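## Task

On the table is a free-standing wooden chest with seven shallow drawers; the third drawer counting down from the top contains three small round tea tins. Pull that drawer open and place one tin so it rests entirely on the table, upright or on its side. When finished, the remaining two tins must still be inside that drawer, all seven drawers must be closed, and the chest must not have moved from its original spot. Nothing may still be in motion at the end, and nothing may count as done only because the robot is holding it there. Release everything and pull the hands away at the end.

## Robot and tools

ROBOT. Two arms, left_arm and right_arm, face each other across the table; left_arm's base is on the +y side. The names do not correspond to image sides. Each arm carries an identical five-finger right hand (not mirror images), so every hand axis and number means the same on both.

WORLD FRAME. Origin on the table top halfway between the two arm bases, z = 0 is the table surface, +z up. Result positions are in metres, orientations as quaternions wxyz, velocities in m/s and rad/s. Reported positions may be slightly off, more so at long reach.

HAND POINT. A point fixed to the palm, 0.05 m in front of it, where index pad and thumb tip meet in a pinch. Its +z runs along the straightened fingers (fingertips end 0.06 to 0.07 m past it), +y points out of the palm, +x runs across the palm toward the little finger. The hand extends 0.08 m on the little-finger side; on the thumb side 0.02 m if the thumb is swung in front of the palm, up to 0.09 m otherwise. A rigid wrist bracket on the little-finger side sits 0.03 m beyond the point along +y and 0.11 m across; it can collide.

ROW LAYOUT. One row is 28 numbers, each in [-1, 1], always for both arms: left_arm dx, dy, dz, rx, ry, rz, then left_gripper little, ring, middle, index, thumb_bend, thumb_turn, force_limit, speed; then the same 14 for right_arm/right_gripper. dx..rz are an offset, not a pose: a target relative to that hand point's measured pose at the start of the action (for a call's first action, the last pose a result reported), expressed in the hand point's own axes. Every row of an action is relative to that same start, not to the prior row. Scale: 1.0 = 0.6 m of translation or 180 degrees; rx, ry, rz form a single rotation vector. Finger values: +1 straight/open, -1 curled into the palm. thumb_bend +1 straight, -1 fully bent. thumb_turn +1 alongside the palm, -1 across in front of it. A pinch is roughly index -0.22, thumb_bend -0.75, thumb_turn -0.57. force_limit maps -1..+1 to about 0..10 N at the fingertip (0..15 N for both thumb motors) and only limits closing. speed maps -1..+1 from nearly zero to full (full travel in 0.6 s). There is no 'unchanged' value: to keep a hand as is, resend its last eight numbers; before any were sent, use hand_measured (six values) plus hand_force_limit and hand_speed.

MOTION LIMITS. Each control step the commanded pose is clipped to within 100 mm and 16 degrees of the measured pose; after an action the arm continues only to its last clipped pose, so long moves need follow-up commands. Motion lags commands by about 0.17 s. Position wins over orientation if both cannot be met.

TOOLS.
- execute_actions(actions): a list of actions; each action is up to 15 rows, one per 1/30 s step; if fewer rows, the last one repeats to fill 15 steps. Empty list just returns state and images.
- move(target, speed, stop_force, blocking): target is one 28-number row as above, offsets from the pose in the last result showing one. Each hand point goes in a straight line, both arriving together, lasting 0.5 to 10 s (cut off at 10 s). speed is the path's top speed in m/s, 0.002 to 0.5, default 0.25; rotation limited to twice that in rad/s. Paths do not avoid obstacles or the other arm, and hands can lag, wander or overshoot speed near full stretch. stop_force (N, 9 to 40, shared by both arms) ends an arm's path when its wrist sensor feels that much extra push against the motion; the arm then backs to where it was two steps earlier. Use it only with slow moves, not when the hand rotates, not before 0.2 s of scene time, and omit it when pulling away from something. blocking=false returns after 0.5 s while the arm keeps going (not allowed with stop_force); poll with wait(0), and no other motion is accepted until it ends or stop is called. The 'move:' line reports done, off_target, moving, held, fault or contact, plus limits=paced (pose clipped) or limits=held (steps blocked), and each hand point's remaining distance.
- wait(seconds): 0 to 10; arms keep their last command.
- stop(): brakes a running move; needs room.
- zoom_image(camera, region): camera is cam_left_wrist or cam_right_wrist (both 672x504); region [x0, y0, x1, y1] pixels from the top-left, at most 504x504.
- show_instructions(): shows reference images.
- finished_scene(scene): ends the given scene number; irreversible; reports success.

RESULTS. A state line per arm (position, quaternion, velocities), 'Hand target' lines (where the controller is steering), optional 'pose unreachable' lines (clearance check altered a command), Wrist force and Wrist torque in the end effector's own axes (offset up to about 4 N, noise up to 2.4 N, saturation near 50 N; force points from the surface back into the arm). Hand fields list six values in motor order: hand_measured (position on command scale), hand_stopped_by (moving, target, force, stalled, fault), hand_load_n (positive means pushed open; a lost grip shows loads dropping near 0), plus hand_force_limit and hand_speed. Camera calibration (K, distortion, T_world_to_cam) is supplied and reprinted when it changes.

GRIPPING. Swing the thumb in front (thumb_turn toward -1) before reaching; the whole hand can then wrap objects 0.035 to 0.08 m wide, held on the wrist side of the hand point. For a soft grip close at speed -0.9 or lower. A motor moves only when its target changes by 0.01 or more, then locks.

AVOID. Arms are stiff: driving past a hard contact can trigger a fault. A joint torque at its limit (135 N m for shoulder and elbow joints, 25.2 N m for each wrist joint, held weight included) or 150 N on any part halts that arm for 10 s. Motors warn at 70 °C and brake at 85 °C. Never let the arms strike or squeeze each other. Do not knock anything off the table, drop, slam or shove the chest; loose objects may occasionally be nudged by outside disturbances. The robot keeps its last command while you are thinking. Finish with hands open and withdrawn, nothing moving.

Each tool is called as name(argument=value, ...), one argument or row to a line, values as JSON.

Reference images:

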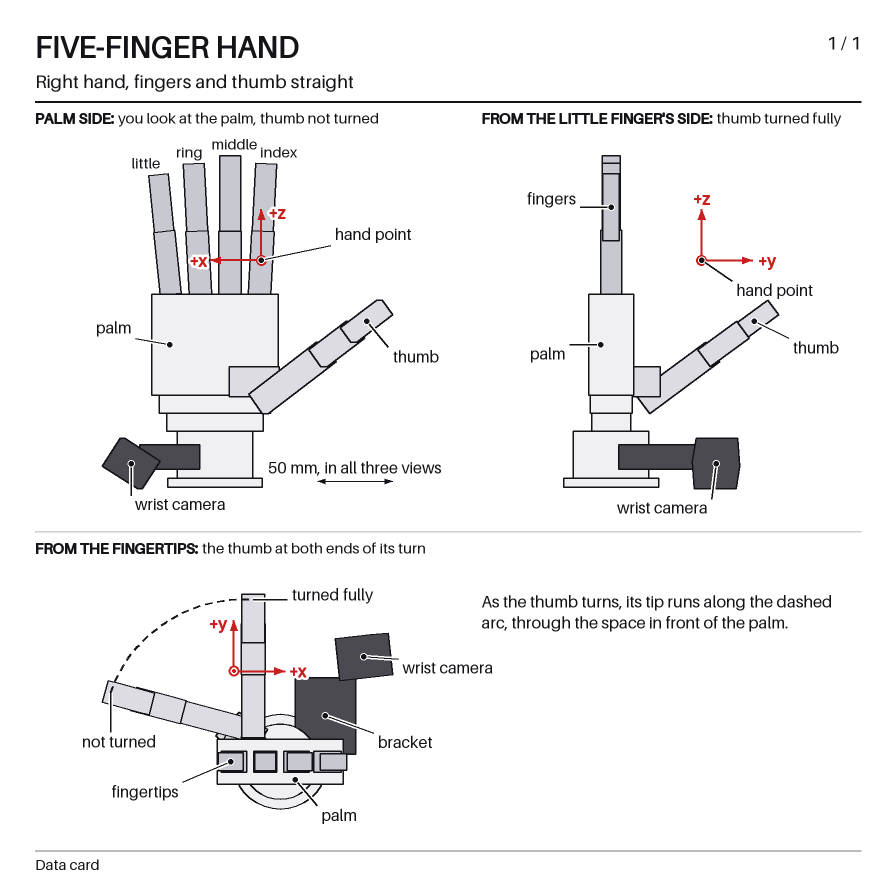

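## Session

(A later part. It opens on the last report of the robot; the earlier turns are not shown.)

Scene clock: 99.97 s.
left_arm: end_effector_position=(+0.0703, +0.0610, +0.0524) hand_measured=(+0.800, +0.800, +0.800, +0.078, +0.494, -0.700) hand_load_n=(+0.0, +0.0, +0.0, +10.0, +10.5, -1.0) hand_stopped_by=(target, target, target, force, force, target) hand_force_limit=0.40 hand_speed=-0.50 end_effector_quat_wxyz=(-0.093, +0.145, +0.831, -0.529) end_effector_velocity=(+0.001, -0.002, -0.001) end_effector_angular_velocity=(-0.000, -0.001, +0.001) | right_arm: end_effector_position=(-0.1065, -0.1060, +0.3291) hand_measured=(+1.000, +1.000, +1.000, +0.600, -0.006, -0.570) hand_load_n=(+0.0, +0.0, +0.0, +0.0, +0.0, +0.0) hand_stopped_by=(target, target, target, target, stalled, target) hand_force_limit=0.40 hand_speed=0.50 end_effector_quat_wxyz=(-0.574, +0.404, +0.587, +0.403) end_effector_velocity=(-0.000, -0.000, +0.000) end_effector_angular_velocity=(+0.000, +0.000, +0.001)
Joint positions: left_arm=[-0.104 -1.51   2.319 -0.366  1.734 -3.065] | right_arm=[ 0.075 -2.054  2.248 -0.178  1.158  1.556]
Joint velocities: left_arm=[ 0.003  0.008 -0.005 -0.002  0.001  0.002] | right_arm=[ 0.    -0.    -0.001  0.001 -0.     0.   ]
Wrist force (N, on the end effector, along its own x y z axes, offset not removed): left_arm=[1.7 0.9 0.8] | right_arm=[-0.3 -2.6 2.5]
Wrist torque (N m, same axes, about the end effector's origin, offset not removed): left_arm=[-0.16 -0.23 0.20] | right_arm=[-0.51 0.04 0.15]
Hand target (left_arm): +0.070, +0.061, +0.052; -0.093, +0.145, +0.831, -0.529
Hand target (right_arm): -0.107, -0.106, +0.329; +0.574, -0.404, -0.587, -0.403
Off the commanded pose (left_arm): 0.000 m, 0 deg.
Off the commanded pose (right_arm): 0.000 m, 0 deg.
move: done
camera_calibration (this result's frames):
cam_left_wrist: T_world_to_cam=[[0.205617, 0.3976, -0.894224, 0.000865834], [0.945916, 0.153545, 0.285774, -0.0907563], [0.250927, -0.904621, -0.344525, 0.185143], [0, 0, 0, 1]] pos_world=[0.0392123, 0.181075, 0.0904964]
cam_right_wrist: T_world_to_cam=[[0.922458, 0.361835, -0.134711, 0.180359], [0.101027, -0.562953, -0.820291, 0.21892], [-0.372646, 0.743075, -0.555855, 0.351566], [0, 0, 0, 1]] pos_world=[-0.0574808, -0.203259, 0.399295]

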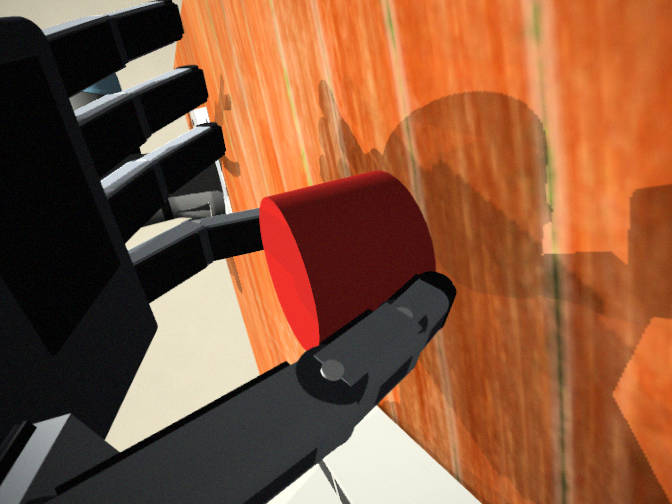

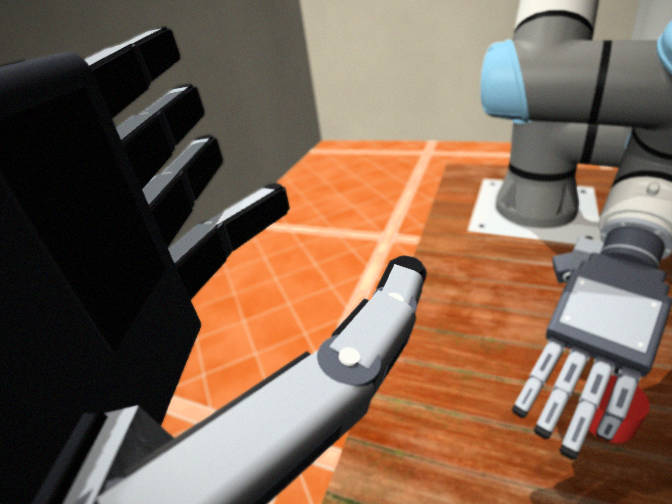

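move(
  target=[0,0.065,0.03,0,0,0,0.8,0.8,0.8,-0.3,-0.5,-0.7,0.4,-0.5,0,0,0,0,0,0,1,1,1,0.6,0,-0.57,0.4,0.5],
  speed=0.015,
  stop_force=9,
)

execute_actions(
  actions=[
    [[0,-0.004,-0.002,0,0,0,0.8,0.8,0.8,0.4,0.75,-0.7,0.4,0,0,0,0,0,0,0,1,1,1,0.6,0,-0.57,0.4,0.5]],
    [[0,0,0,0,0,0,0.8,0.8,0.8,0.4,0.75,-0.7,0.4,0,0,0,0,0,0,0,1,1,1,0.6,0,-0.57,0.4,0.5]],
  ],
)

move(
  target=[0,-0.2,-0.15,0,0,0,0.8,0.8,0.8,0.4,0.75,-0.7,0.4,0,0,0,0,0,0,0,1,1,1,0.6,0,-0.57,0.4,0.5],
  speed=0.1,
)

Scene clock: 102.37 s.
left_arm: end_effector_position=(+0.0703, +0.0612, +0.0266) hand_measured=(+0.800, +0.800, +0.800, +0.078, +0.494, -0.700) hand_load_n=(+0.0, +0.0, +0.0, +9.5, +8.5, -0.5) hand_stopped_by=(target, target, target, force, force, target) hand_force_limit=0.40 hand_speed=-0.50 end_effector_quat_wxyz=(-0.093, +0.145, +0.831, -0.529) end_effector_velocity=(-0.000, +0.001, +0.005) end_effector_angular_velocity=(+0.004, -0.000, -0.001) | right_arm: end_effector_position=(-0.1065, -0.1060, +0.3291) hand_measured=(+1.000, +1.000, +1.000, +0.600, -0.006, -0.570) hand_load_n=(+0.0, +0.0, +0.0, +0.0, +0.0, +0.0) hand_stopped_by=(target, target, target, target, stalled, target) hand_force_limit=0.40 hand_speed=0.50 end_effector_quat_wxyz=(-0.574, +0.404, +0.587, +0.403) end_effector_velocity=(+0.000, -0.000, -0.001) end_effector_angular_velocity=(-0.002, +0.000, -0.001)
Joint positions: left_arm=[-0.103 -1.447  2.347 -0.456  1.734 -3.065] | right_arm=[ 0.075 -2.054  2.248 -0.178  1.158  1.556]
Joint velocities: left_arm=[-0.    -0.013 -0.006  0.023  0.001 -0.   ] | right_arm=[-0.    -0.     0.002  0.     0.001  0.   ]
Wrist force (N, on the end effector, along its own x y z axes, offset not removed): left_arm=[0.4 -11.4 -11.3] | right_arm=[-1.4 -1.9 3.2]
Wrist torque (N m, same axes, about the end effector's origin, offset not removed): left_arm=[-0.84 0.12 0.21] | right_arm=[-0.48 0.19 0.05]
Hand target (left_arm): +0.070, +0.061, +0.027; -0.093, +0.145, +0.831, -0.529
Hand target (right_arm): -0.107, -0.106, +0.329; +0.574, -0.404, -0.587, -0.403
Off the commanded pose (left_arm): 0.017 m, 0 deg.
Off the commanded pose (right_arm): 0.000 m, 0 deg.
move: contact (left_arm)
camera_calibration (this result's frames):
cam_left_wrist: T_world_to_cam=[[0.20569, 0.397786, -0.894124, -0.022277], [0.945898, 0.153465, 0.285876, -0.0834832], [0.250934, -0.904552, -0.344699, 0.176388], [0, 0, 0, 1]] pos_world=[0.039287, 0.181226, 0.0647483]
cam_right_wrist: T_world_to_cam=[[0.922459, 0.361833, -0.134711, 0.180359], [0.101026, -0.562952, -0.820292, 0.21892], [-0.372644, 0.743076, -0.555855, 0.351567], [0, 0, 0, 1]] pos_world=[-0.057481, -0.203259, 0.399295]

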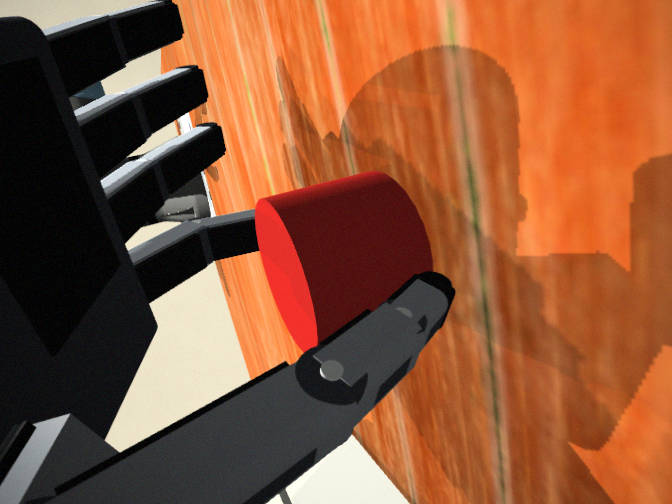

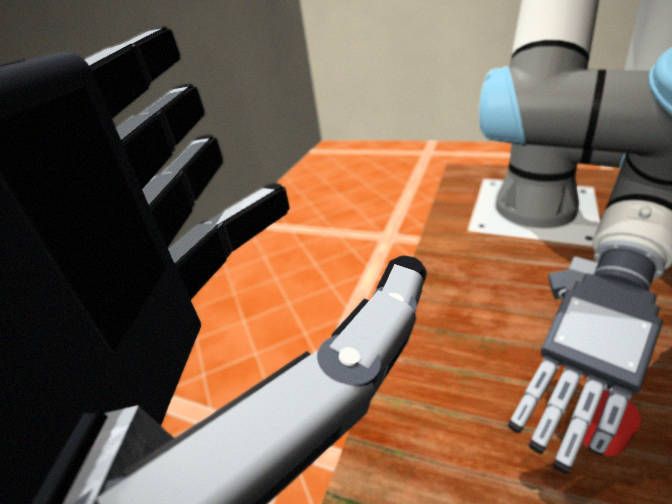

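Scene clock: 103.37 s.
left_arm: end_effector_position=(+0.0703, +0.0612, +0.0292) hand_measured=(+0.800, +0.800, +0.800, +0.400, +0.744, -0.700) hand_load_n=(+0.0, +0.0, +0.0, +0.0, -3.0, +0.0) hand_stopped_by=(target, target, target, target, target, target) hand_force_limit=0.40 hand_speed=0.00 end_effector_quat_wxyz=(-0.093, +0.145, +0.831, -0.529) end_effector_velocity=(-0.000, -0.000, +0.001) end_effector_angular_velocity=(-0.001, +0.000, -0.000) | right_arm: end_effector_position=(-0.1065, -0.1060, +0.3291) hand_measured=(+1.000, +1.000, +1.000, +0.600, -0.006, -0.570) hand_load_n=(+0.0, +0.0, +0.0, +0.0, +0.0, +0.0) hand_stopped_by=(target, target, target, target, stalled, target) hand_force_limit=0.40 hand_speed=0.50 end_effector_quat_wxyz=(-0.574, +0.404, +0.587, +0.403) end_effector_velocity=(-0.000, +0.000, +0.000) end_effector_angular_velocity=(+0.001, -0.000, +0.001)
Joint positions: left_arm=[-0.103 -1.454  2.344 -0.447  1.734 -3.065] | right_arm=[ 0.075 -2.054  2.248 -0.178  1.158  1.556]
Joint velocities: left_arm=[-0.    -0.001 -0.    -0.     0.    -0.   ] | right_arm=[ 0.     0.    -0.    -0.001 -0.001 -0.   ]
Wrist force (N, on the end effector, along its own x y z axes, offset not removed): left_arm=[-1.7 -2.3 1.1] | right_arm=[-0.3 -1.0 1.4]
Wrist torque (N m, same axes, about the end effector's origin, offset not removed): left_arm=[-0.06 0.39 0.09] | right_arm=[-0.22 -0.02 0.16]
Hand target (left_arm): +0.070, +0.061, +0.029; -0.093, +0.145, +0.831, -0.529
Hand target (right_arm): -0.107, -0.106, +0.329; +0.574, -0.404, -0.587, -0.403
Off the commanded pose (left_arm): 0.000 m, 0 deg.
Off the commanded pose (right_arm): 0.000 m, 0 deg.
camera_calibration (this result's frames):
cam_left_wrist: T_world_to_cam=[[0.205691, 0.397809, -0.894114, -0.0199521], [0.945898, 0.153459, 0.285881, -0.084255], [0.250935, -0.904543, -0.344721, 0.17735], [0, 0, 0, 1]] pos_world=[0.0392972, 0.181288, 0.0673837]
cam_right_wrist: T_world_to_cam=[[0.922459, 0.361833, -0.134711, 0.180359], [0.101026, -0.562952, -0.820292, 0.21892], [-0.372644, 0.743076, -0.555855, 0.351567], [0, 0, 0, 1]] pos_world=[-0.057481, -0.203259, 0.399295]

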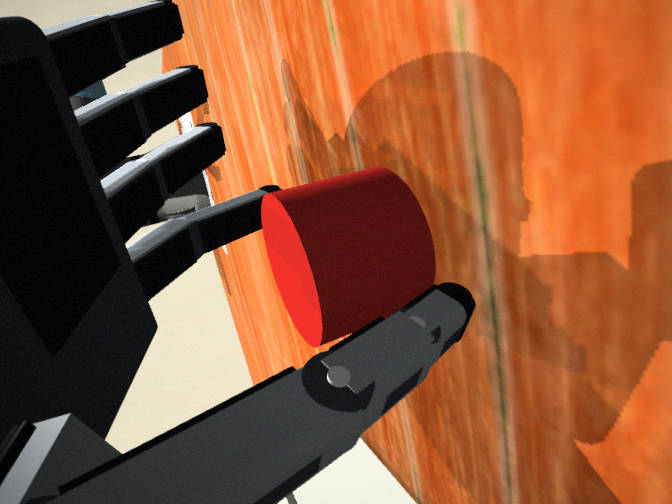

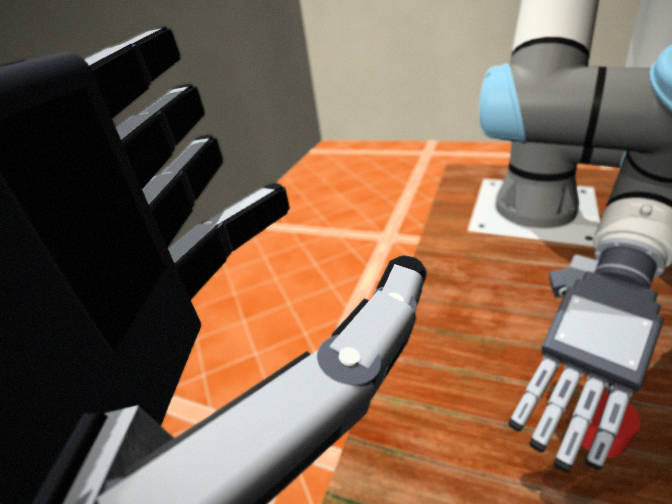

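Scene clock: 105.40 s.
left_arm: end_effector_position=(+0.0808, +0.0898, +0.1758) hand_measured=(+0.800, +0.800, +0.800, +0.400, +0.746, -0.700) hand_load_n=(+0.0, +0.0, +0.0, +0.0, +0.0, +0.0) hand_stopped_by=(target, target, target, target, target, target) hand_force_limit=0.40 hand_speed=0.00 end_effector_quat_wxyz=(-0.093, +0.145, +0.831, -0.529) end_effector_velocity=(-0.000, +0.001, +0.003) end_effector_angular_velocity=(+0.001, +0.000, -0.001) | right_arm: end_effector_position=(-0.1065, -0.1060, +0.3291) hand_measured=(+1.000, +1.000, +1.000, +0.600, -0.006, -0.570) hand_load_n=(+0.0, +0.0, +0.0, +0.0, +0.0, +0.0) hand_stopped_by=(target, target, target, target, stalled, target) hand_force_limit=0.40 hand_speed=0.50 end_effector_quat_wxyz=(-0.574, +0.404, +0.587, +0.403) end_effector_velocity=(-0.000, +0.000, -0.000) end_effector_angular_velocity=(+0.000, -0.000, +0.001)
Joint positions: left_arm=[-0.079 -1.789  2.185  0.05   1.756 -3.055] | right_arm=[ 0.075 -2.054  2.248 -0.178  1.158  1.556]
Joint velocities: left_arm=[ 0.    -0.005 -0.005  0.01   0.001 -0.   ] | right_arm=[ 0.     0.     0.    -0.001 -0.001 -0.   ]
Wrist force (N, on the end effector, along its own x y z axes, offset not removed): left_arm=[-0.3 -0.6 -1.6] | right_arm=[0.5 -2.3 2.7]
Wrist torque (N m, same axes, about the end effector's origin, offset not removed): left_arm=[-0.09 0.18 0.02] | right_arm=[-0.49 -0.19 0.10]
Hand target (left_arm): +0.081, +0.090, +0.176; -0.093, +0.145, +0.831, -0.529
Hand target (right_arm): -0.107, -0.106, +0.329; +0.574, -0.404, -0.587, -0.403
Off the commanded pose (left_arm): 0.000 m, 0 deg.
Off the commanded pose (right_arm): 0.000 m, 0 deg.
move: done
camera_calibration (this result's frames):
cam_left_wrist: T_world_to_cam=[[0.205722, 0.397694, -0.894158, 0.0975502], [0.945886, 0.153504, 0.285897, -0.140408], [0.250956, -0.904586, -0.344594, 0.25108], [0, 0, 0, 1]] pos_world=[0.049732, 0.209882, 0.213888]
cam_right_wrist: T_world_to_cam=[[0.922459, 0.361833, -0.134711, 0.180359], [0.101026, -0.562952, -0.820292, 0.218921], [-0.372644, 0.743076, -0.555855, 0.351567], [0, 0, 0, 1]] pos_world=[-0.057481, -0.203259, 0.399295]

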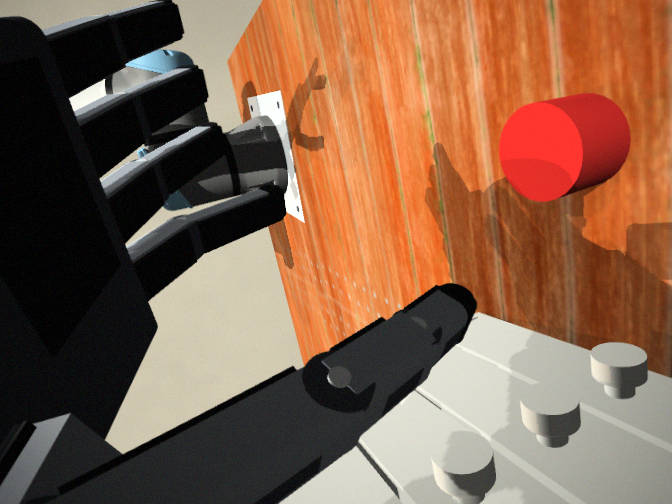

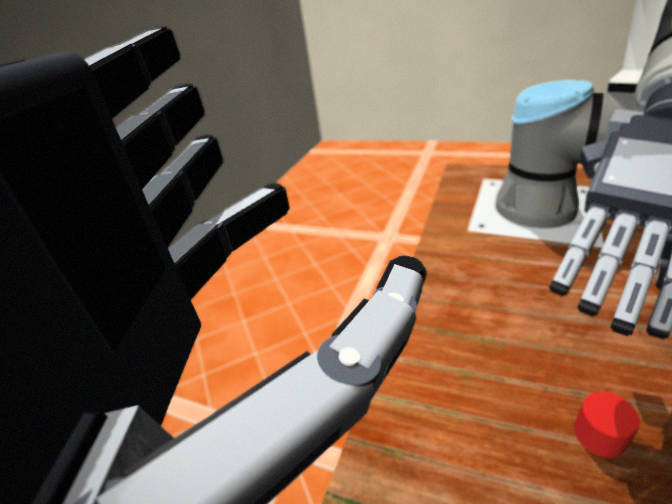

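move(
  target=[0.1,-0.3,-0.25,0,0,0,0.8,0.8,0.8,0.4,0.75,-0.7,0.4,0,0,0,0,0,0,0,1,1,1,0.6,0,-0.57,0.4,0.5],
)

finished_scene(
  scene=1,
)

Scene clock: 107.23 s.
left_arm: end_effector_position=(+0.0448, +0.1659, +0.4022) hand_measured=(+0.800, +0.800, +0.800, +0.400, +0.746, -0.700) hand_load_n=(+0.0, +0.0, +0.0, +0.0, +0.0, +0.0) hand_stopped_by=(target, target, target, target, target, target) hand_force_limit=0.40 hand_speed=0.00 end_effector_quat_wxyz=(-0.094, +0.145, +0.831, -0.529) end_effector_velocity=(-0.001, +0.001, +0.002) end_effector_angular_velocity=(+0.001, -0.004, +0.006) | right_arm: end_effector_position=(-0.1065, -0.1060, +0.3291) hand_measured=(+1.000, +1.000, +1.000, +0.600, -0.006, -0.570) hand_load_n=(+0.0, +0.0, +0.0, +0.0, +0.0, +0.0) hand_stopped_by=(target, target, target, target, stalled, target) hand_force_limit=0.40 hand_speed=0.50 end_effector_quat_wxyz=(-0.574, +0.404, +0.587, +0.403) end_effector_velocity=(+0.000, +0.000, -0.000) end_effector_angular_velocity=(+0.000, +0.000, -0.000)
Joint positions: left_arm=[-0.408 -2.089  1.775  0.754  1.459 -3.196] | right_arm=[ 0.075 -2.054  2.248 -0.178  1.158  1.556]
Joint velocities: left_arm=[-0.025 -0.004 -0.004  0.012 -0.03  -0.011] | right_arm=[ 0.     0.     0.    -0.001  0.     0.   ]
Wrist force (N, on the end effector, along its own x y z axes, offset not removed): left_arm=[0.5 2.2 0.3] | right_arm=[-0.1 -2.6 4.1]
Wrist torque (N m, same axes, about the end effector's origin, offset not removed): left_arm=[0.13 -0.10 0.28] | right_arm=[-0.72 -0.11 0.10]
Hand target (left_arm): +0.045, +0.166, +0.402; -0.093, +0.145, +0.831, -0.529
Hand target (right_arm): -0.107, -0.106, +0.329; +0.574, -0.404, -0.587, -0.403
Off the commanded pose (left_arm): 0.000 m, 0 deg.
Off the commanded pose (right_arm): 0.000 m, 0 deg.
move: done
camera_calibration (this result's frames):
cam_left_wrist: T_world_to_cam=[[0.204754, 0.397521, -0.894457, 0.277306], [0.946436, 0.152686, 0.284511, -0.182122], [0.24967, -0.904801, -0.344965, 0.407223], [0, 0, 0, 1]] pos_world=[0.0139157, 0.286028, 0.440331]
cam_right_wrist: T_world_to_cam=[[0.922459, 0.361833, -0.134711, 0.180359], [0.101026, -0.562952, -0.820292, 0.218921], [-0.372644, 0.743076, -0.555855, 0.351567], [0, 0, 0, 1]] pos_world=[-0.057481, -0.203259, 0.399295]

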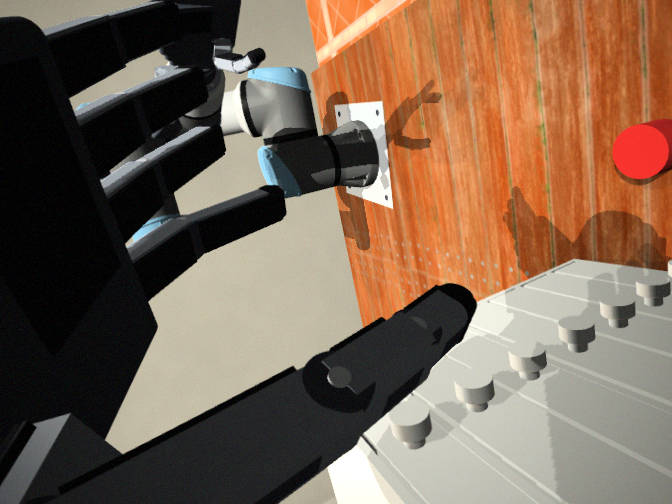

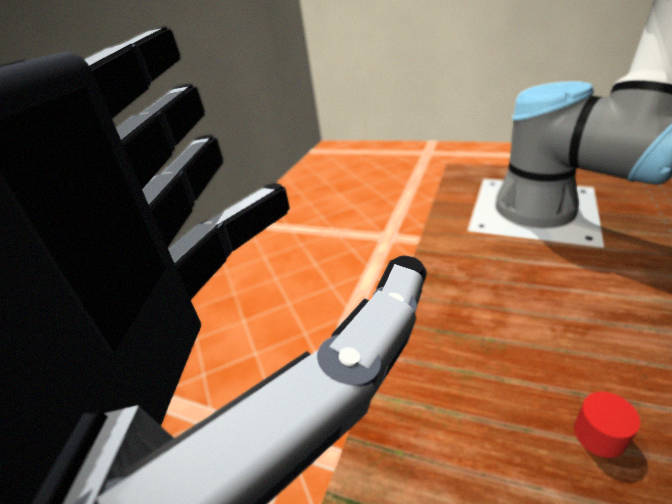

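The scene is finished: the task was done.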